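## Task

Find every blue block, including any tucked inside or beneath other objects, and place each one wholly inside the basket, with no part over its rim and no block of another color in there. At the end the drawer of the light wooden cabinet must be completely closed and the metal box's lid must sit fully seated on it. These must stay that way without the robot holding anything, and both grippers must be released and withdrawn.

## Robot and tools

Robot: two FANUC CRX arms, left_arm and right_arm, each carrying a Robotiq 140 mm two-finger gripper and a wrist camera. The names are labels, not image sides. Bases in the scene frame: left_arm at (+0.017, +0.348, 0), quat_wxyz (+0.999, 0, 0, +0.044); right_arm at (-0.040, -0.439, 0), quat_wxyz (+0.999, 0, 0, +0.046).

Frame: one shared scene frame, origin on the tabletop between the arms, +x out over the table, +z up, left_arm on the +y side. Distances in metres, orientations as quaternions w first. The gripper's fingers point along its own +z and close along its own y. end_effector_position is the spot between the pads when shut; closed fingertips extend about 33 mm past it (9 mm when fully open), and tips travel roughly 24 mm further out while closing, so keep clearance above surfaces. Reported hand positions may be off, more so at long reach.

The row (used by execute_actions and move): always 20 numbers. First the left arm: x, y, z, qw, qx, qy, qz (an absolute pose of its end_effector in the scene frame), then left gripper position, force_limit, speed. Then the same ten for the right arm. The three gripper numbers each lie in [-1, 1]. position: +1 fully open (140 mm), about -0.8 pads touch, -1 closes until blocked. force_limit: about 14 N at -1, 60 N at 0, 107 N at +1. speed: finger gap rate about 30 mm/s at -1, 140 at 0, 250 at +1. Resending an arm's exact pose and gripper numbers keeps it still; a 0 in the gripper slots is a real command, not 'unchanged'. To hold orientation, repeat the same quaternion yourself rather than copying drifted values from results.

execute_actions(actions): a list of actions; each action is a list of up to 15 rows, one per 1/30 s step, the last row repeated to fill 15 steps. Each step's commanded pose is clipped to within 70 mm and 16 degrees of the measured one, so far targets need several actions. An action is rejected for both arms if any target lies more than 0.6 m from that gripper's current position along any of its axes; if the first action fails this or any action is malformed, nothing runs. An empty list just returns state and images.

move(target, speed, stop_force, blocking): target is one 20-number row; each gripper goes in a straight line to its pose, both finishing together, lasting 0.5 to 10 s. speed is path top speed in m/s, 0.002 to 0.5 (default 0.25); turning is capped at twice that in rad/s. Paths ignore obstacles and the other arm, and grippers can lag or overshoot. stop_force (20 to 80 N, one value for both arms, not in the first 0.2 s) ends an arm's path when it senses that much extra resistance; the arm backs off two steps and holds. Use it only slowly and without rotating the gripper; omit it when lifting off something you press on. A target within 1.5 mm and 0.5 degrees of the current pose never triggers it. blocking=false returns after 0.5 s while motion continues (not allowed with stop_force); then only wait or stop are accepted until the move ends. The result adds a 'move:' line: done, off_target, moving, held, fault, or contact, plus which limits acted (paced = pose clipped; held = a check blocked steps) and each gripper's distance from its target.

wait(seconds): 0 to 10; lets the scene run holding the last command, returns early if a move finishes. stop(): brakes a running move; fingers keep moving. zoom_image(camera, region): region [x0, y0, x1, y1] in pixels, at most 504 by 504, from cam_head_left, cam_head_right, cam_left_wrist or cam_right_wrist (each 896x504). read_manual(section): only "licences". finished_scene(scene): ends the current scene by number, irreversibly, and reports success; call it only once everything is set and released.

Results: state line 'left_arm: … | right_arm: …' with each gripper's position and quaternion; 'Hand target' lines show the pose each controller now aims at; 'pose unreachable' means a clearance check altered or blocked that arm's command; step readings list positions, with HELD marking restrained steps. object_status: 0 moving, 1 blocked while opening, 2 blocked while closing (a grip; confirm this after sending -1), 3 reached target or pads met. position_measured runs from 3 (open) to 230 (pads touching). To squeeze harder while gripping, raise force_limit and alter position slightly (e.g. -1 to -0.98).

Hazards: the arms are stiff; pushing even slightly past a firm contact can cause a fault. Reaching a joint load limit (142 N m for waist, shoulder, elbow; 35.6 for the three wrist joints, held weight included) or 150 N external force halts that arm for 10 s and drops the rest of the call. Held loads heat motors; MOTOR HOT warns, OVER-TEMPERATURE FAULT brakes the arm. Occasional tugs on held parts or pushes on loose objects may occur. Never knock anything off the table, do not let the arms collide or press on each other, and avoid drops, slams and hard impacts. Faster contacts hit harder. Finish with the drawer closed and lid seated on their own, grippers opened and moved away.

Each tool is called after "Request:" as name(argument=value, ...), one argument or row to a line, values as JSON.

## Session

Request:
execute_actions(
  actions=[],
)

Scene clock: 0.00 s.
left_arm: end_effector_position=(+0.8993, +0.3177, +0.2969) position_measured=3 object_status=3 end_effector_quat_wxyz=(-0.177, +0.835, -0.345, +0.391) | right_arm: end_effector_position=(+1.1386, -0.4177, +0.2760) position_measured=3 object_status=3 end_effector_quat_wxyz=(+0.286, +0.734, +0.215, +0.578)
Joint positions: left_arm=[ 0.06   0.412  0.271  0.171 -0.552  0.535] | right_arm=[-0.035  1.243  1.003  1.846 -0.238  0.423]
Joint velocities: left_arm=[ 0.     0.     0.    -0.     0.001 -0.001] | right_arm=[-0.    -0.     0.     0.    -0.001 -0.   ]
Hand target (left_arm): +0.899, +0.318, +0.297; -0.177, +0.835, -0.345, +0.391
Hand target (right_arm): +1.139, -0.418, +0.276; +0.286, +0.734, +0.215, +0.578

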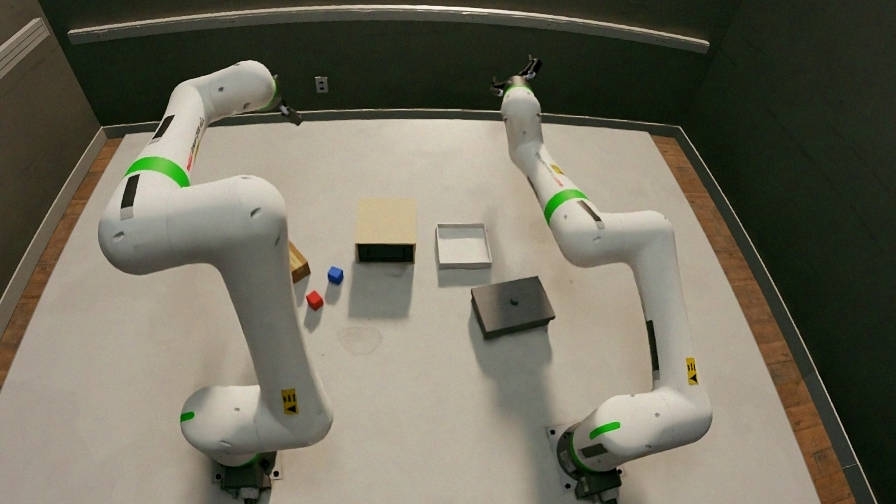

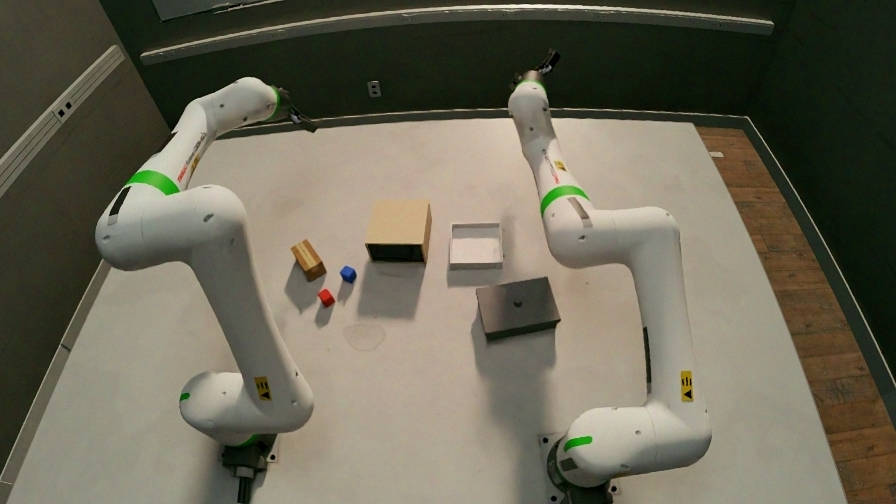

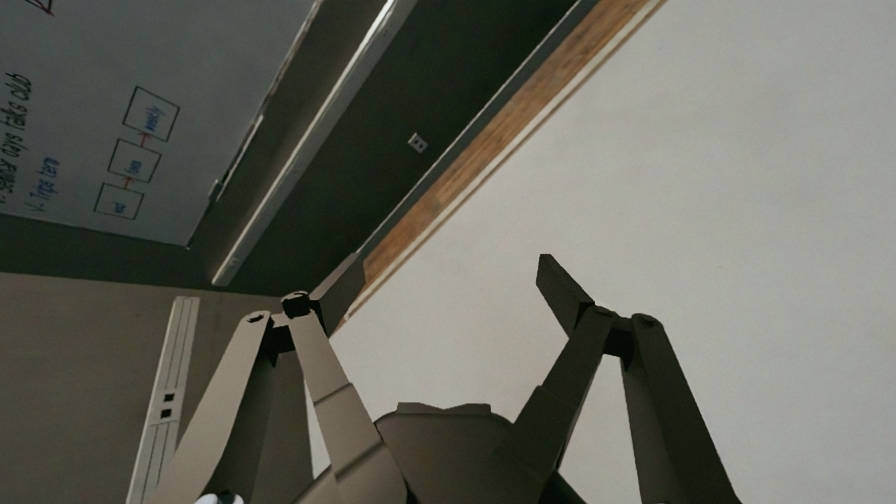

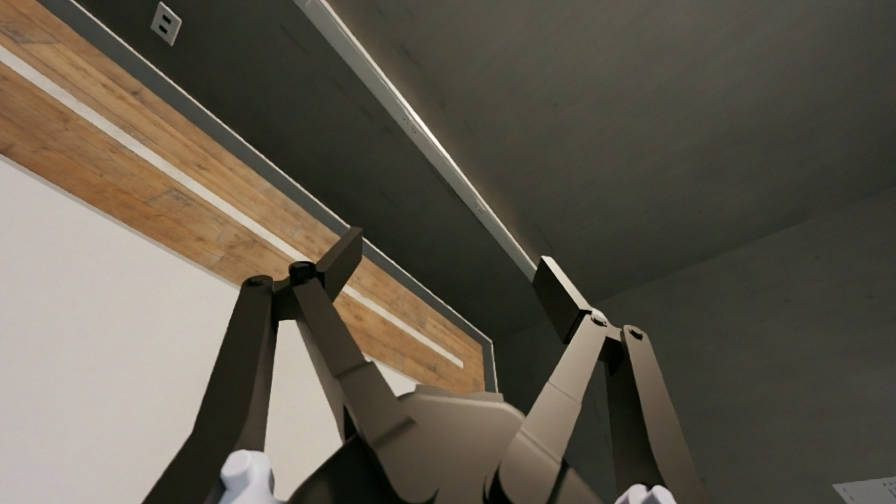

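Request:
zoom_image(
  camera="cam_head_right",
  region=[270, 180, 590, 360],
)

Request:
zoom_image(
  camera="cam_head_left",
  region=[270, 180, 590, 360],
)

Region (270, 180, 590, 360) of cam_head_right's 896x504 image, scaled by 1.575, with more detail than that image has; it fills the top 284 rows of this view, and the rest is white.

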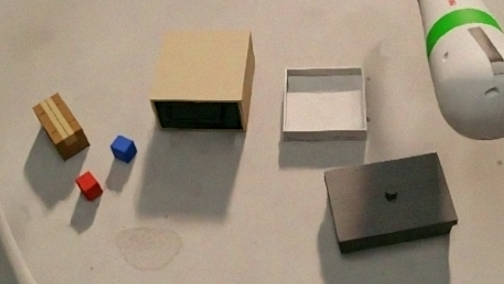

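Region (270, 180, 590, 360) of cam_head_left's 896x504 image, scaled by 1.575, with more detail than that image has; it fills the top 284 rows of this view, and the rest is white.

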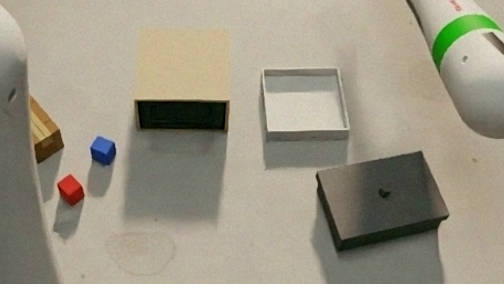

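Request:
move(
  target=[0.47,0.15,0.30,0,1,0,0,1,0,0, 0.31,-0.30,0.35,0,1,0,0,1,0,0],
  speed=0.3,
)

action 0: the call puts the target (right_arm/x, right_arm/y, right_arm/z) 0.837 m from right_arm's end_effector_position in the last result along the gripper's own z axis as it stood there; a target may be at most 0.6 m away along each of those axes, so nothing of the call was run and nothing moved. Command a nearer target, and go on from there in a later call.

Request:
move(
  target=[0.47,0.15,0.30,0,1,0,0,1,0,0, 0.65,-0.35,0.35,0,1,0,0,1,0,0],
  speed=0.3,
)

Request:
move(
  target=[0.47,0.15,0.30,0,1,0,0,1,0,0, 0.31,-0.30,0.35,0,1,0,0,1,0,0],
  speed=0.3,
)

Scene clock: 38.47 s.
left_arm: end_effector_position=(+0.4698, +0.1494, +0.3006) position_measured=3 object_status=3 end_effector_quat_wxyz=(-0.001, +1.000, +0.000, -0.000) | right_arm: end_effector_position=(+0.6490, -0.3514, +0.3485) position_measured=3 object_status=3 end_effector_quat_wxyz=(-0.003, +1.000, -0.000, +0.030)
Joint positions: left_arm=[-0.236  0.127  0.28  -0.001 -1.725  1.718] | right_arm=[ 0.229  0.889  1.537  0.015 -2.16   1.258]
Joint velocities: left_arm=[ 0.    -0.001  0.001  0.     0.    -0.001] | right_arm=[-0.001 -0.001  0.001 -0.001  0.002 -0.   ]
Hand target (left_arm): +0.470, +0.149, +0.301; -0.001, +1.000, +0.000, -0.000
Hand target (right_arm): +0.649, -0.351, +0.349; -0.003, +1.000, -0.000, +0.030
Off the commanded pose (left_arm): 0.001 m, 0 deg.
Off the commanded pose (right_arm): 0.002 m, 3 deg.
elbow stopped short (right arm): the move would have taken joint 3 (elbow) straighter than the controller allows; a more bent joint 3 avoids this.
move: off_target (right_arm)
camera_calibration (this result's frames):
cam_left_wrist: T_world_to_cam=[[-0.0106939, -0.999608, -0.0258881, 0.162489], [-0.921022, -0.000234459, 0.38951, 0.328474], [-0.389363, 0.0280089, -0.920658, 0.64196], [0, 0, 0, 1]] pos_world=[0.554225, 0.144522, 0.467289]
cam_right_wrist: T_world_to_cam=[[0.146876, -0.989105, 0.00998428, -0.446613], [-0.916161, -0.132225, 0.378372, 0.419427], [-0.372929, -0.0647208, -0.9256, 0.729972], [0, 0, 0, 1]] pos_world=[0.722087, -0.339044, 0.521422]

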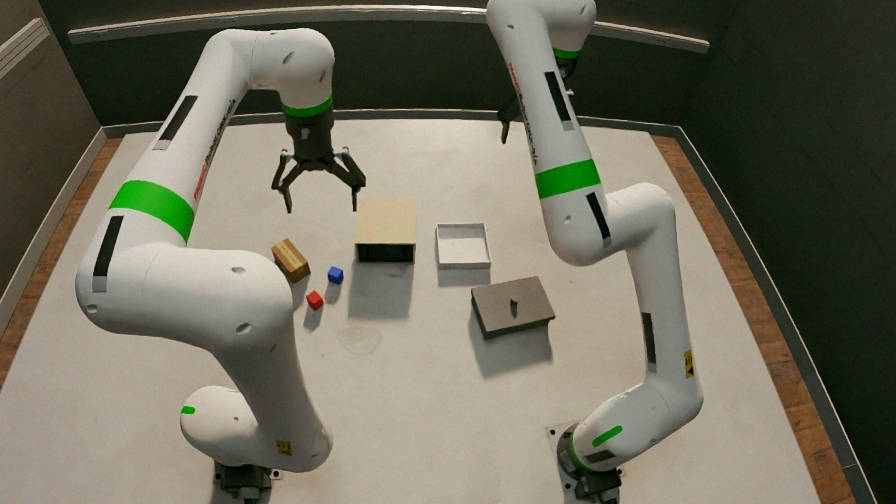

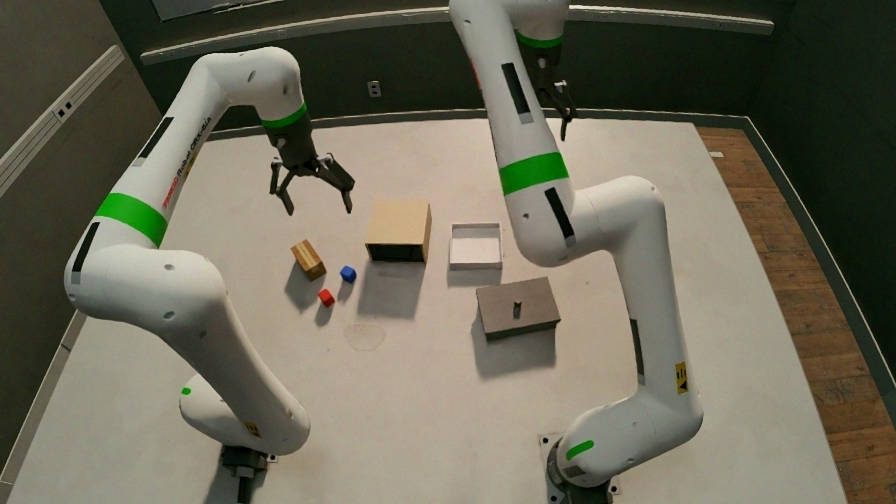

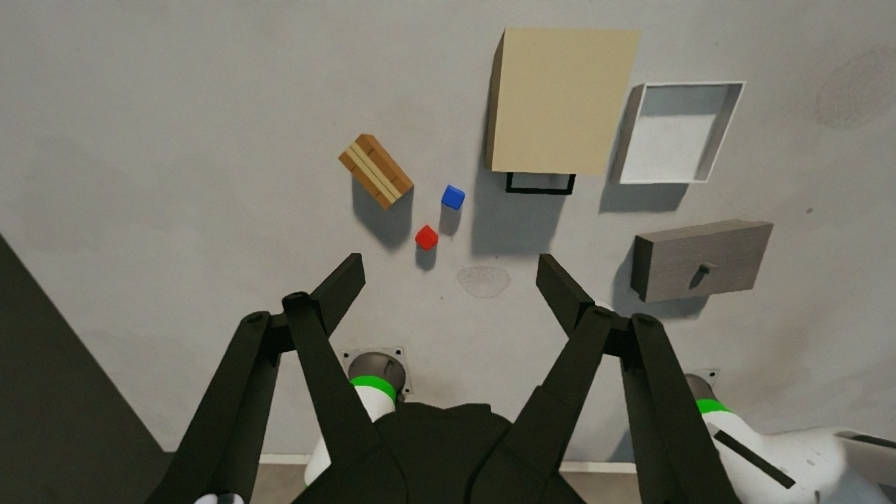

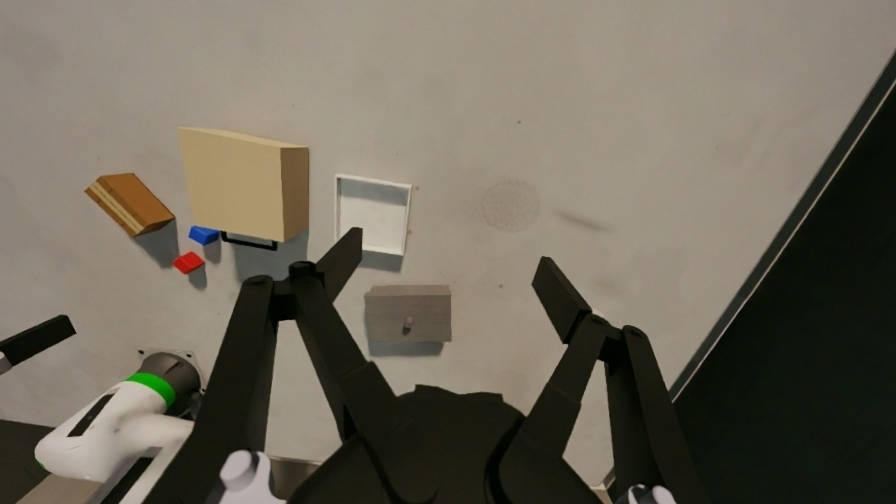

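Scene clock: 40.13 s.
left_arm: end_effector_position=(+0.4700, +0.1500, +0.3000) position_measured=3 object_status=3 end_effector_quat_wxyz=(+0.000, +1.000, -0.000, +0.000) | right_arm: end_effector_position=(+0.3096, -0.3009, +0.3498) position_measured=3 object_status=3 end_effector_quat_wxyz=(-0.000, +1.000, -0.000, -0.001)
Joint positions: left_arm=[-0.233  0.126  0.277  0.    -1.722  1.716] | right_arm=[ 0.636 -0.151  0.123 -0.001 -1.845  0.842]
Joint velocities: left_arm=[ 0.    -0.    -0.001  0.    -0.001 -0.002] | right_arm=[ 0.001 -0.002 -0.001  0.001  0.    -0.   ]
Hand target (left_arm): +0.470, +0.150, +0.300; +0.000, +1.000, -0.000, +0.000
Hand target (right_arm): +0.310, -0.301, +0.350; -0.000, +1.000, -0.000, -0.001
Off the commanded pose (left_arm): 0.000 m, 0 deg.
Off the commanded pose (right_arm): 0.001 m, 0 deg.
move: done
camera_calibration (this result's frames):
cam_left_wrist: T_world_to_cam=[[-0.0109923, -0.99964, -0.0244792, 0.162818], [-0.921202, 0.000601881, 0.389083, 0.328987], [-0.388928, 0.0268272, -0.920877, 0.641506], [0, 0, 0, 1]] pos_world=[0.554353, 0.145352, 0.466731]
cam_right_wrist: T_world_to_cam=[[0.147189, -0.989086, 0.00669234, -0.345827], [-0.891411, -0.129716, 0.434235, 0.0882894], [-0.428627, -0.0698802, -0.900775, 0.614866], [0, 0, 0, 1]] pos_world=[0.393153, -0.287633, 0.517832]

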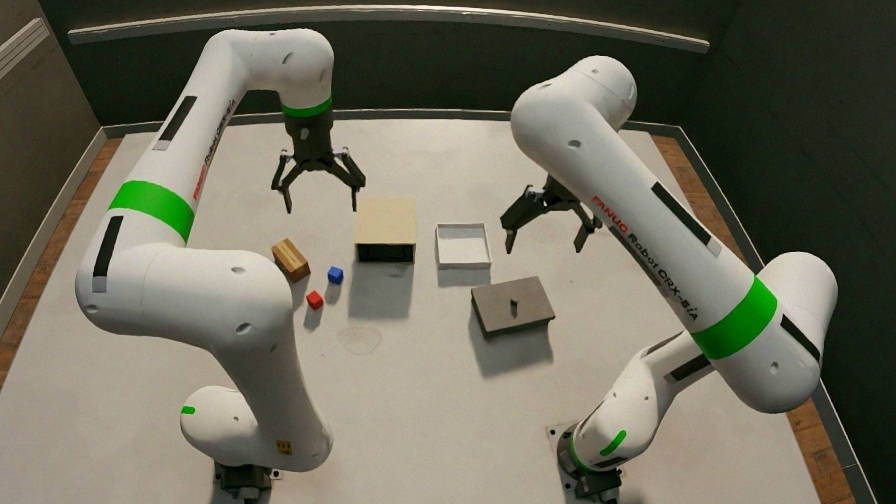

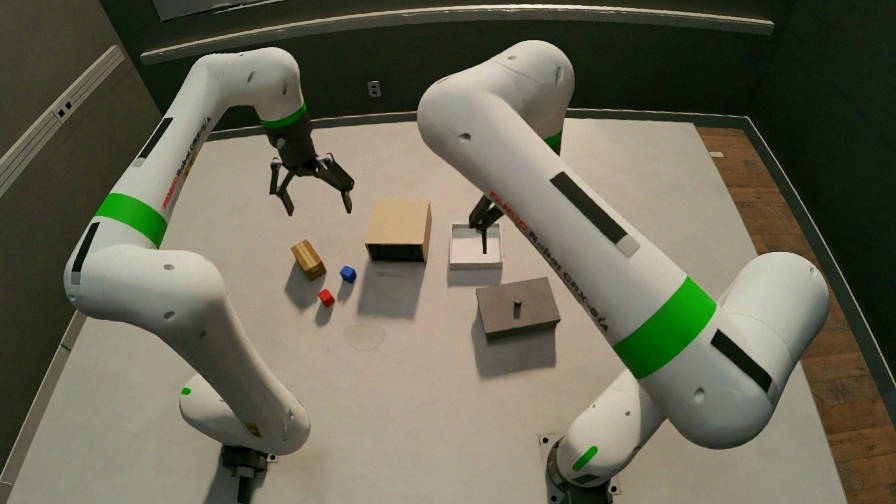

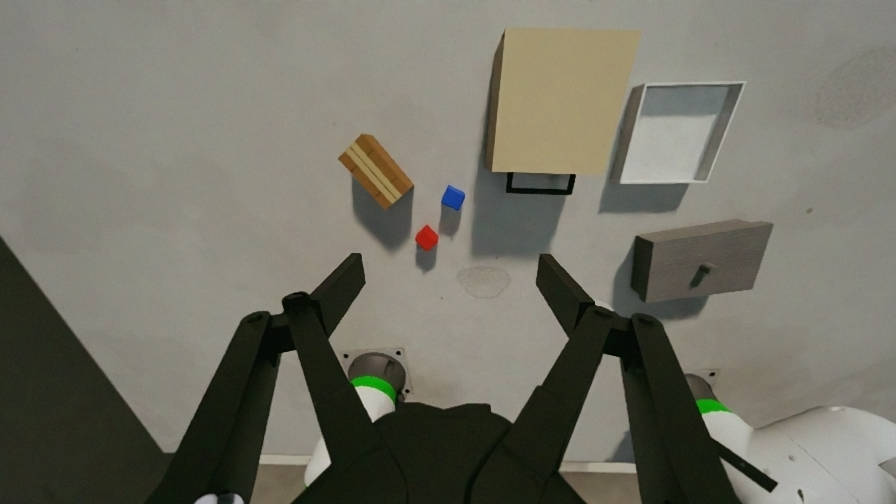

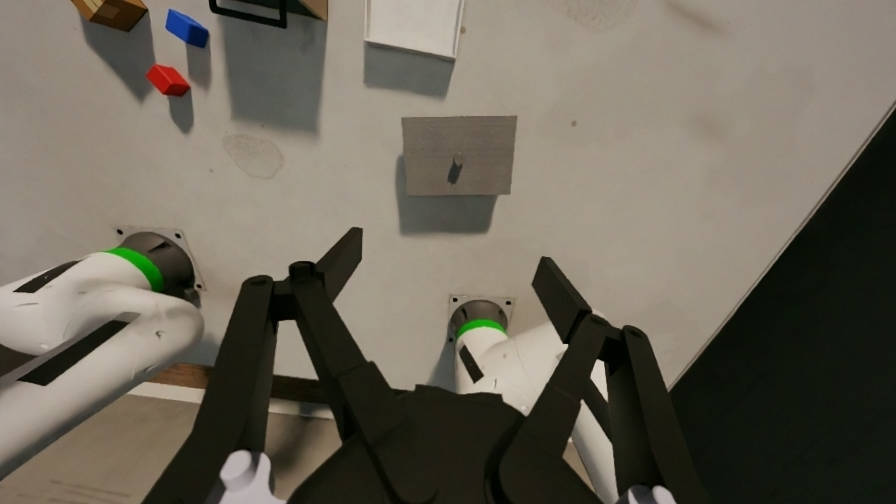

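Request:
zoom_image(
  camera="cam_right_wrist",
  region=[380, 90, 540, 240],
)

Request:
zoom_image(
  camera="cam_left_wrist",
  region=[320, 100, 640, 280],
)

Region (380, 90, 540, 240) of cam_right_wrist's 896x504 image, scaled by 3.150, with more detail than that image has; it fills the top 472 rows of this view, and the rest is white.

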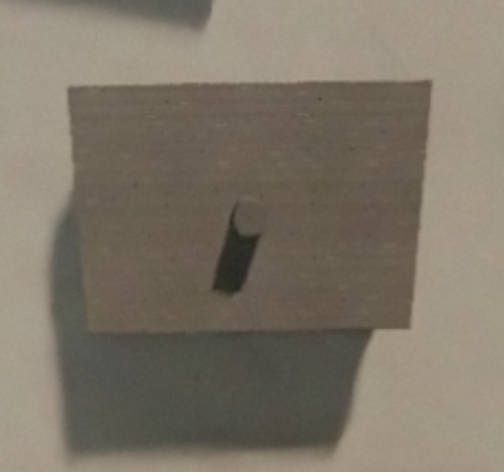

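Region (320, 100, 640, 280) of cam_left_wrist's 896x504 image, scaled by 1.575, with more detail than that image has; it fills the top 284 rows of this view, and the rest is white.

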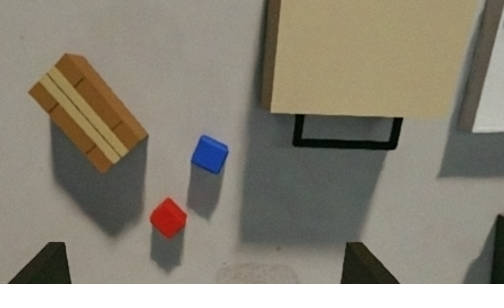

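Request:
move(
  target=[0.477,0.148,0.10,0,0.975,-0.2215,0,0.0,0,0, 0.356,-0.315,0.16,0,1,0,0,0.0,0,0],
  speed=0.25,
)

Scene clock: 88.17 s.
left_arm: end_effector_position=(+0.4771, +0.1480, +0.1000) position_measured=129 object_status=3 end_effector_quat_wxyz=(-0.000, +0.975, -0.221, +0.000) | right_arm: end_effector_position=(+0.3563, -0.3147, +0.1601) position_measured=129 object_status=3 end_effector_quat_wxyz=(+0.000, +1.000, -0.000, +0.000)
Joint positions: left_arm=[-0.235  0.183 -0.128 -0.    -1.26   1.272] | right_arm=[ 0.53  -0.071 -0.252  0.    -1.39   0.948]
Joint velocities: left_arm=[ 0.001  0.001 -0.    -0.     0.001 -0.001] | right_arm=[ 0.     0.001 -0.001 -0.     0.001 -0.   ]
Hand target (left_arm): +0.477, +0.148, +0.100; -0.000, +0.975, -0.221, -0.000
Hand target (right_arm): +0.356, -0.315, +0.160; +0.000, +1.000, -0.000, +0.000
Off the commanded pose (left_arm): 0.000 m, 0 deg.
Off the commanded pose (right_arm): 0.000 m, 0 deg.
move: done
camera_calibration (this result's frames):
cam_left_wrist: T_world_to_cam=[[-0.441329, -0.897009, -0.0245647, 0.346103], [-0.830769, 0.398085, 0.38904, 0.31134], [-0.339193, 0.192102, -0.920893, 0.411997], [0, 0, 0, 1]] pos_world=[0.551143, 0.107372, 0.266783]
cam_right_wrist: T_world_to_cam=[[0.147077, -0.989095, 0.00771916, -0.36522], [-0.892077, -0.129271, 0.432998, 0.211032], [-0.427278, -0.0705701, -0.901362, 0.46243], [0, 0, 0, 1]] pos_world=[0.439558, -0.301323, 0.32826]

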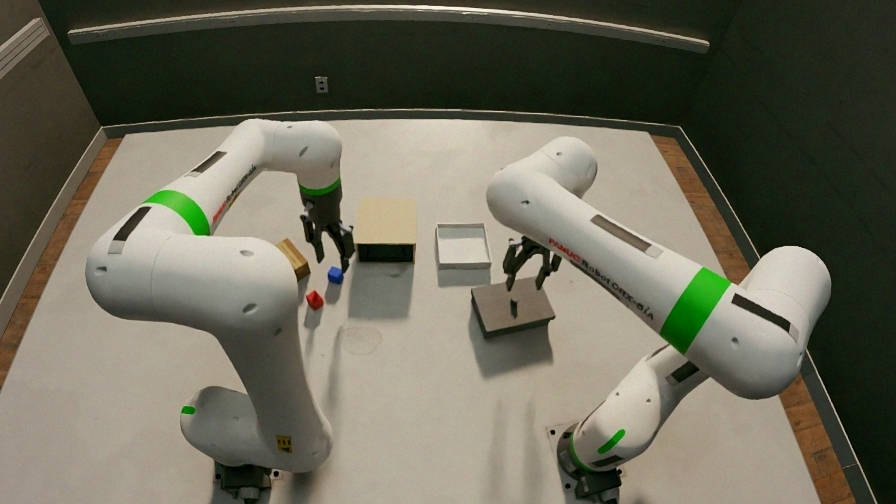

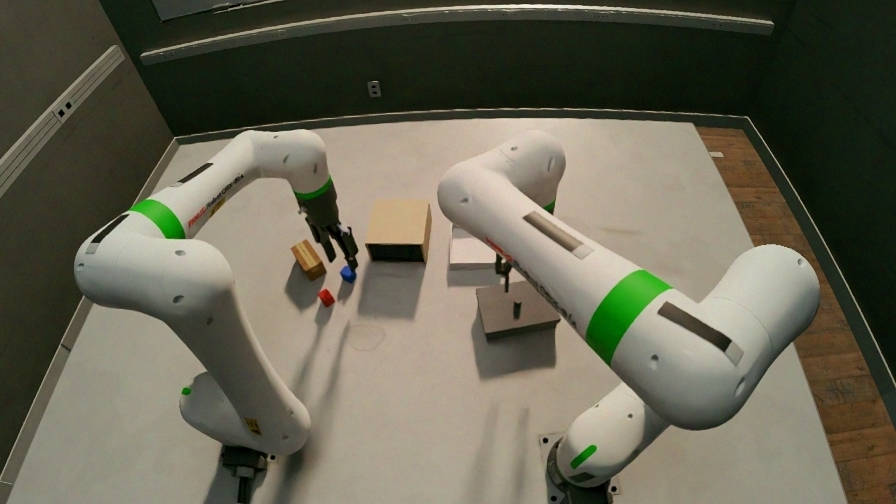

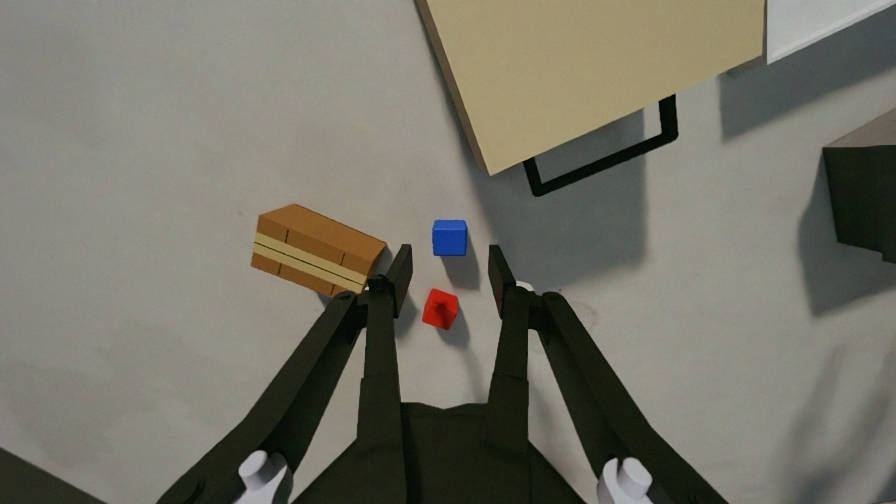

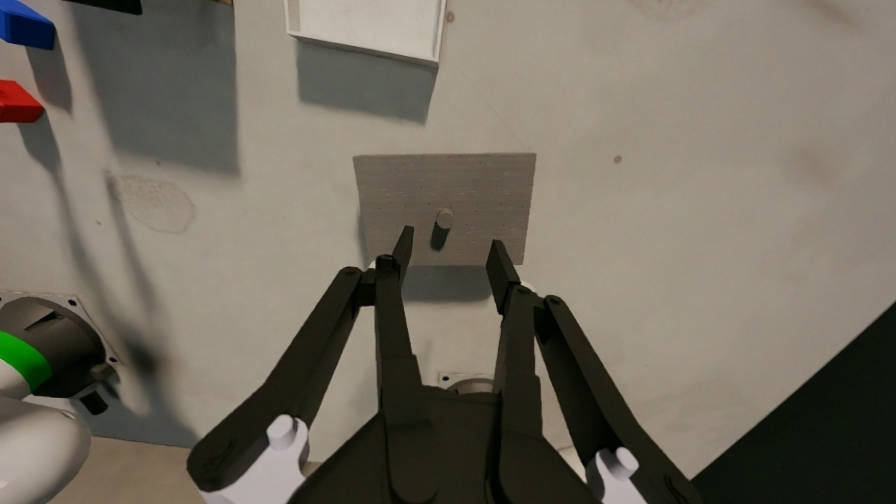

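Request:
move(
  target=[0.477,0.148,0.042,0,0.975,-0.2215,0,0.0,0,0, 0.355,-0.314,0.084,0,1,0,0,0.0,0,0],
  speed=0.1,
)

Request:
move(
  target=[0.477,0.148,0.042,0,0.975,-0.2215,0,-1,0,0, 0.355,-0.314,0.084,0,1,0,0,-1,0,0],
  speed=0.1,
)

Scene clock: 106.57 s.
left_arm: end_effector_position=(+0.4770, +0.1480, +0.0420) position_measured=129 object_status=3 end_effector_quat_wxyz=(-0.000, +0.975, -0.221, +0.000) | right_arm: end_effector_position=(+0.3551, -0.3139, +0.0840) position_measured=129 object_status=3 end_effector_quat_wxyz=(-0.000, +1.000, -0.000, +0.000)
Joint positions: left_arm=[-0.235  0.236 -0.209 -0.    -1.126  1.271] | right_arm=[ 0.533 -0.02  -0.387 -0.    -1.204  0.945]
Joint velocities: left_arm=[-0.     0.001  0.    -0.001  0.001 -0.   ] | right_arm=[-0.    -0.001  0.     0.     0.001 -0.   ]
Hand target (left_arm): +0.477, +0.148, +0.042; -0.000, +0.975, -0.221, -0.000
Hand target (right_arm): +0.355, -0.314, +0.084; +0.000, +1.000, -0.000, +0.000
Off the commanded pose (left_arm): 0.000 m, 0 deg.
Off the commanded pose (right_arm): 0.000 m, 0 deg.
move: done
camera_calibration (this result's frames):
cam_left_wrist: T_world_to_cam=[[-0.441624, -0.896865, -0.0245248, 0.344819], [-0.830624, 0.398367, 0.389059, 0.333759], [-0.339164, 0.192189, -0.920886, 0.358523], [0, 0, 0, 1]] pos_world=[0.551107, 0.107393, 0.208763]
cam_right_wrist: T_world_to_cam=[[0.147372, -0.989053, 0.00749281, -0.363723], [-0.89188, -0.12961, 0.433303, 0.242766], [-0.427589, -0.0705394, -0.901217, 0.393488], [0, 0, 0, 1]] pos_world=[0.438372, -0.300519, 0.252152]

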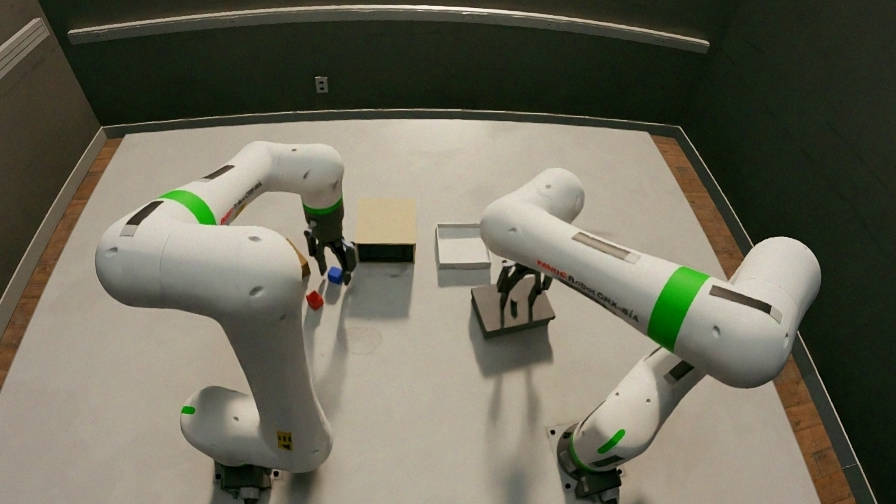

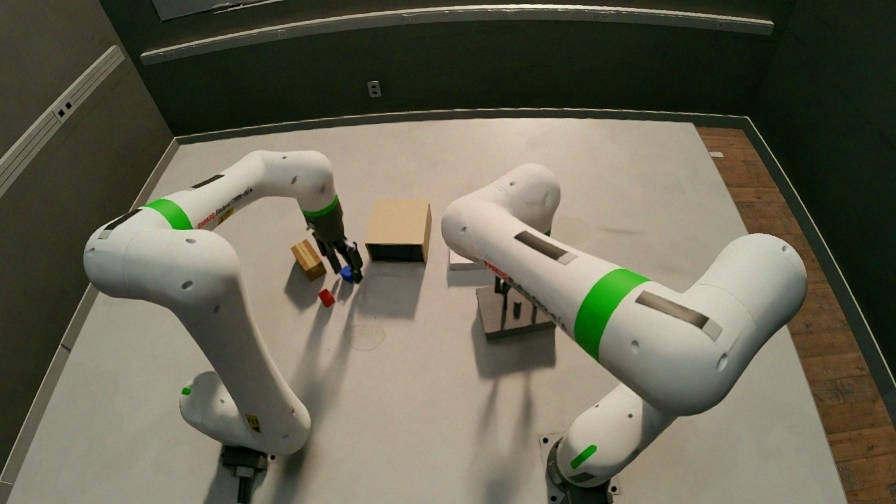

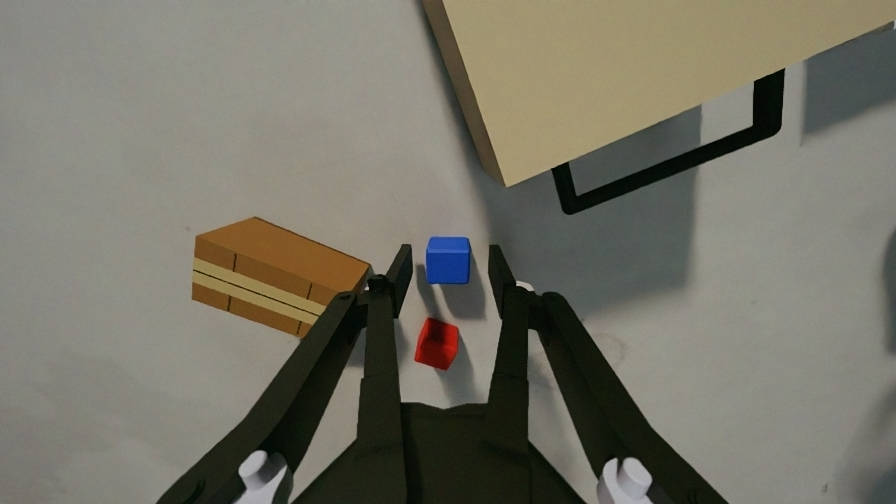

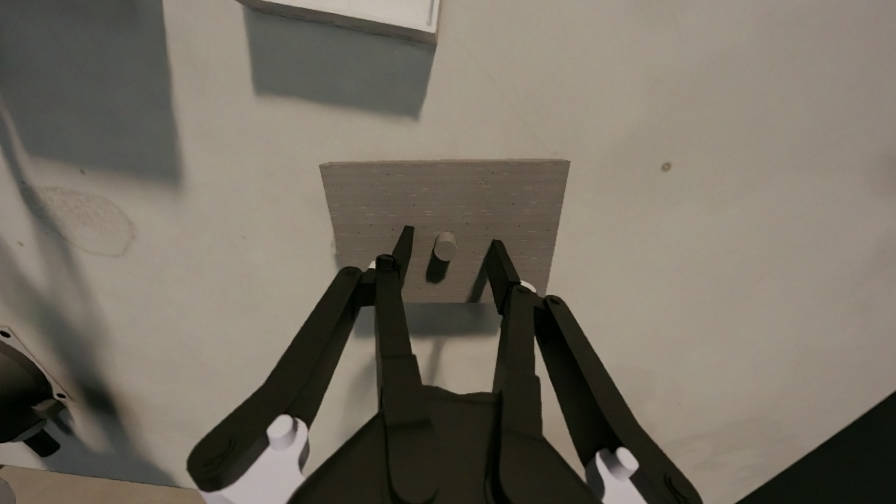

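Scene clock: 116.93 s.
left_arm: end_effector_position=(+0.4770, +0.1480, +0.0420) position_measured=182 object_status=2 end_effector_quat_wxyz=(-0.000, +0.975, -0.222, +0.000) | right_arm: end_effector_position=(+0.3568, -0.3130, +0.0861) position_measured=209 object_status=2 end_effector_quat_wxyz=(-0.001, +1.000, +0.000, +0.002)
Joint positions: left_arm=[-0.235  0.236 -0.209 -0.    -1.126  1.271] | right_arm=[ 0.534 -0.022 -0.384  0.001 -1.203  0.945]
Joint velocities: left_arm=[ 0.     0.    -0.001 -0.    -0.001 -0.   ] | right_arm=[-0.    -0.001  0.001 -0.    -0.    -0.   ]
Hand target (left_arm): +0.477, +0.148, +0.042; -0.000, +0.975, -0.222, -0.000
Hand target (right_arm): +0.357, -0.313, +0.086; -0.001, +1.000, +0.000, +0.002
Off the commanded pose (left_arm): 0.000 m, 0 deg.
Off the commanded pose (right_arm): 0.003 m, 0 deg.
FORCE FAULT: contact force on the right arm reached its limit, and that arm stopped for 10 seconds. The contact can be on any part of that arm, not only on its tool. That time counts as 19 of the actions that you can send in this scene. That arm's remaining commands of this call were not run. That arm holds still and accepts commands again. Move the arm away from the contact; if what it grips holds it there, let go first. Pushing or pulling that hard again can fault the arm again.
move: fault (right_arm)
camera_calibration (this result's frames):
cam_left_wrist: T_world_to_cam=[[-0.441818, -0.896771, -0.0244878, 0.344862], [-0.830525, 0.398555, 0.389079, 0.333672], [-0.339155, 0.19224, -0.920879, 0.358474], [0, 0, 0, 1]] pos_world=[0.551067, 0.107363, 0.208731]
cam_right_wrist: T_world_to_cam=[[0.147944, -0.988978, 0.00597852, -0.363122], [-0.893895, -0.131129, 0.42867, 0.244183], [-0.423161, -0.0687633, -0.903442, 0.395392], [0, 0, 0, 1]] pos_world=[0.43931, -0.299911, 0.25471]

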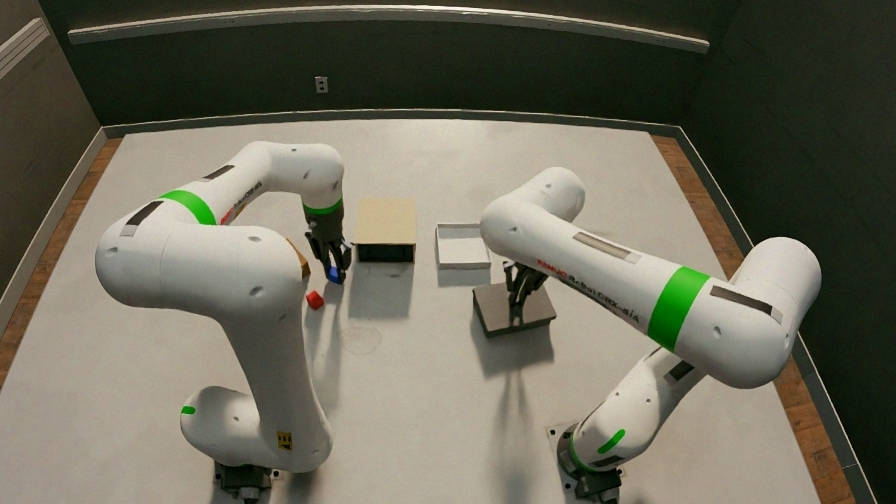

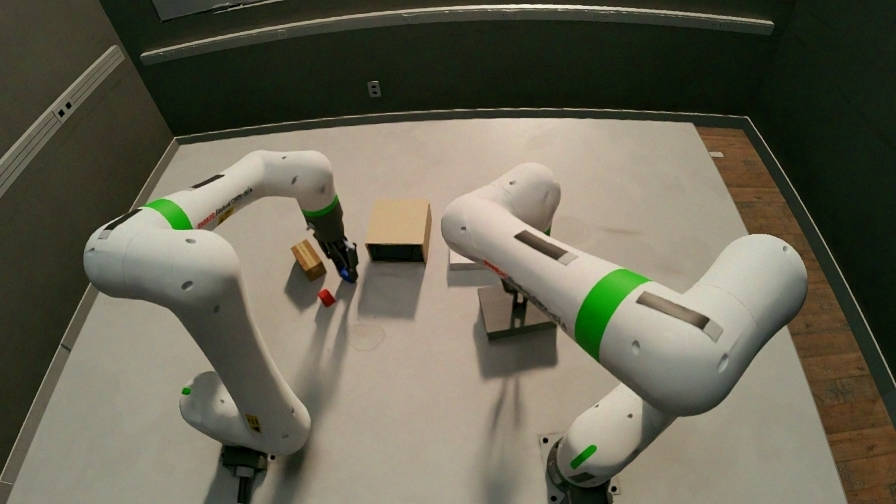

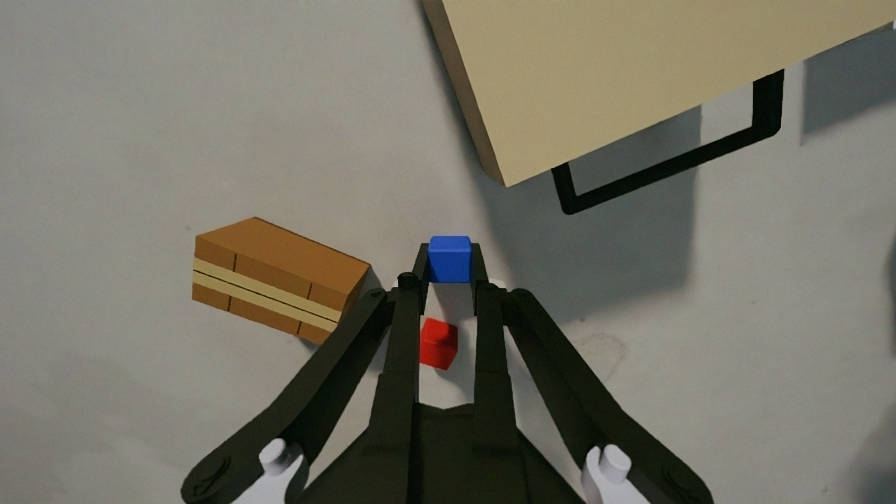

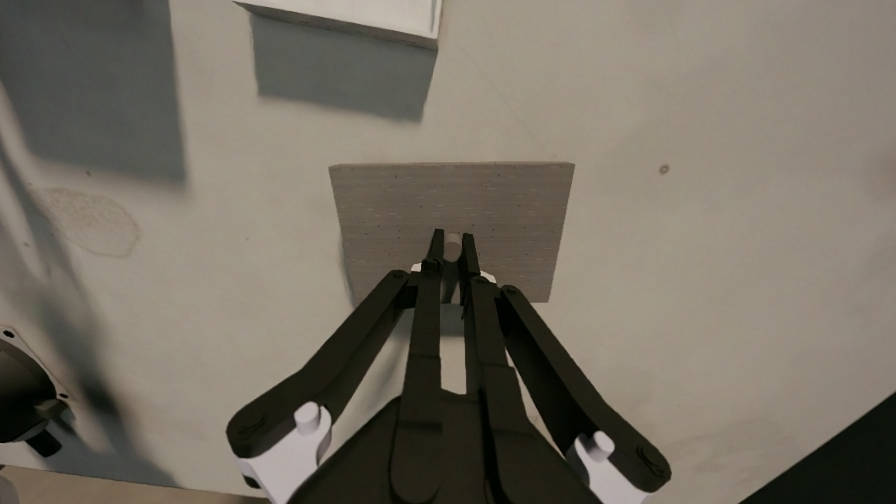

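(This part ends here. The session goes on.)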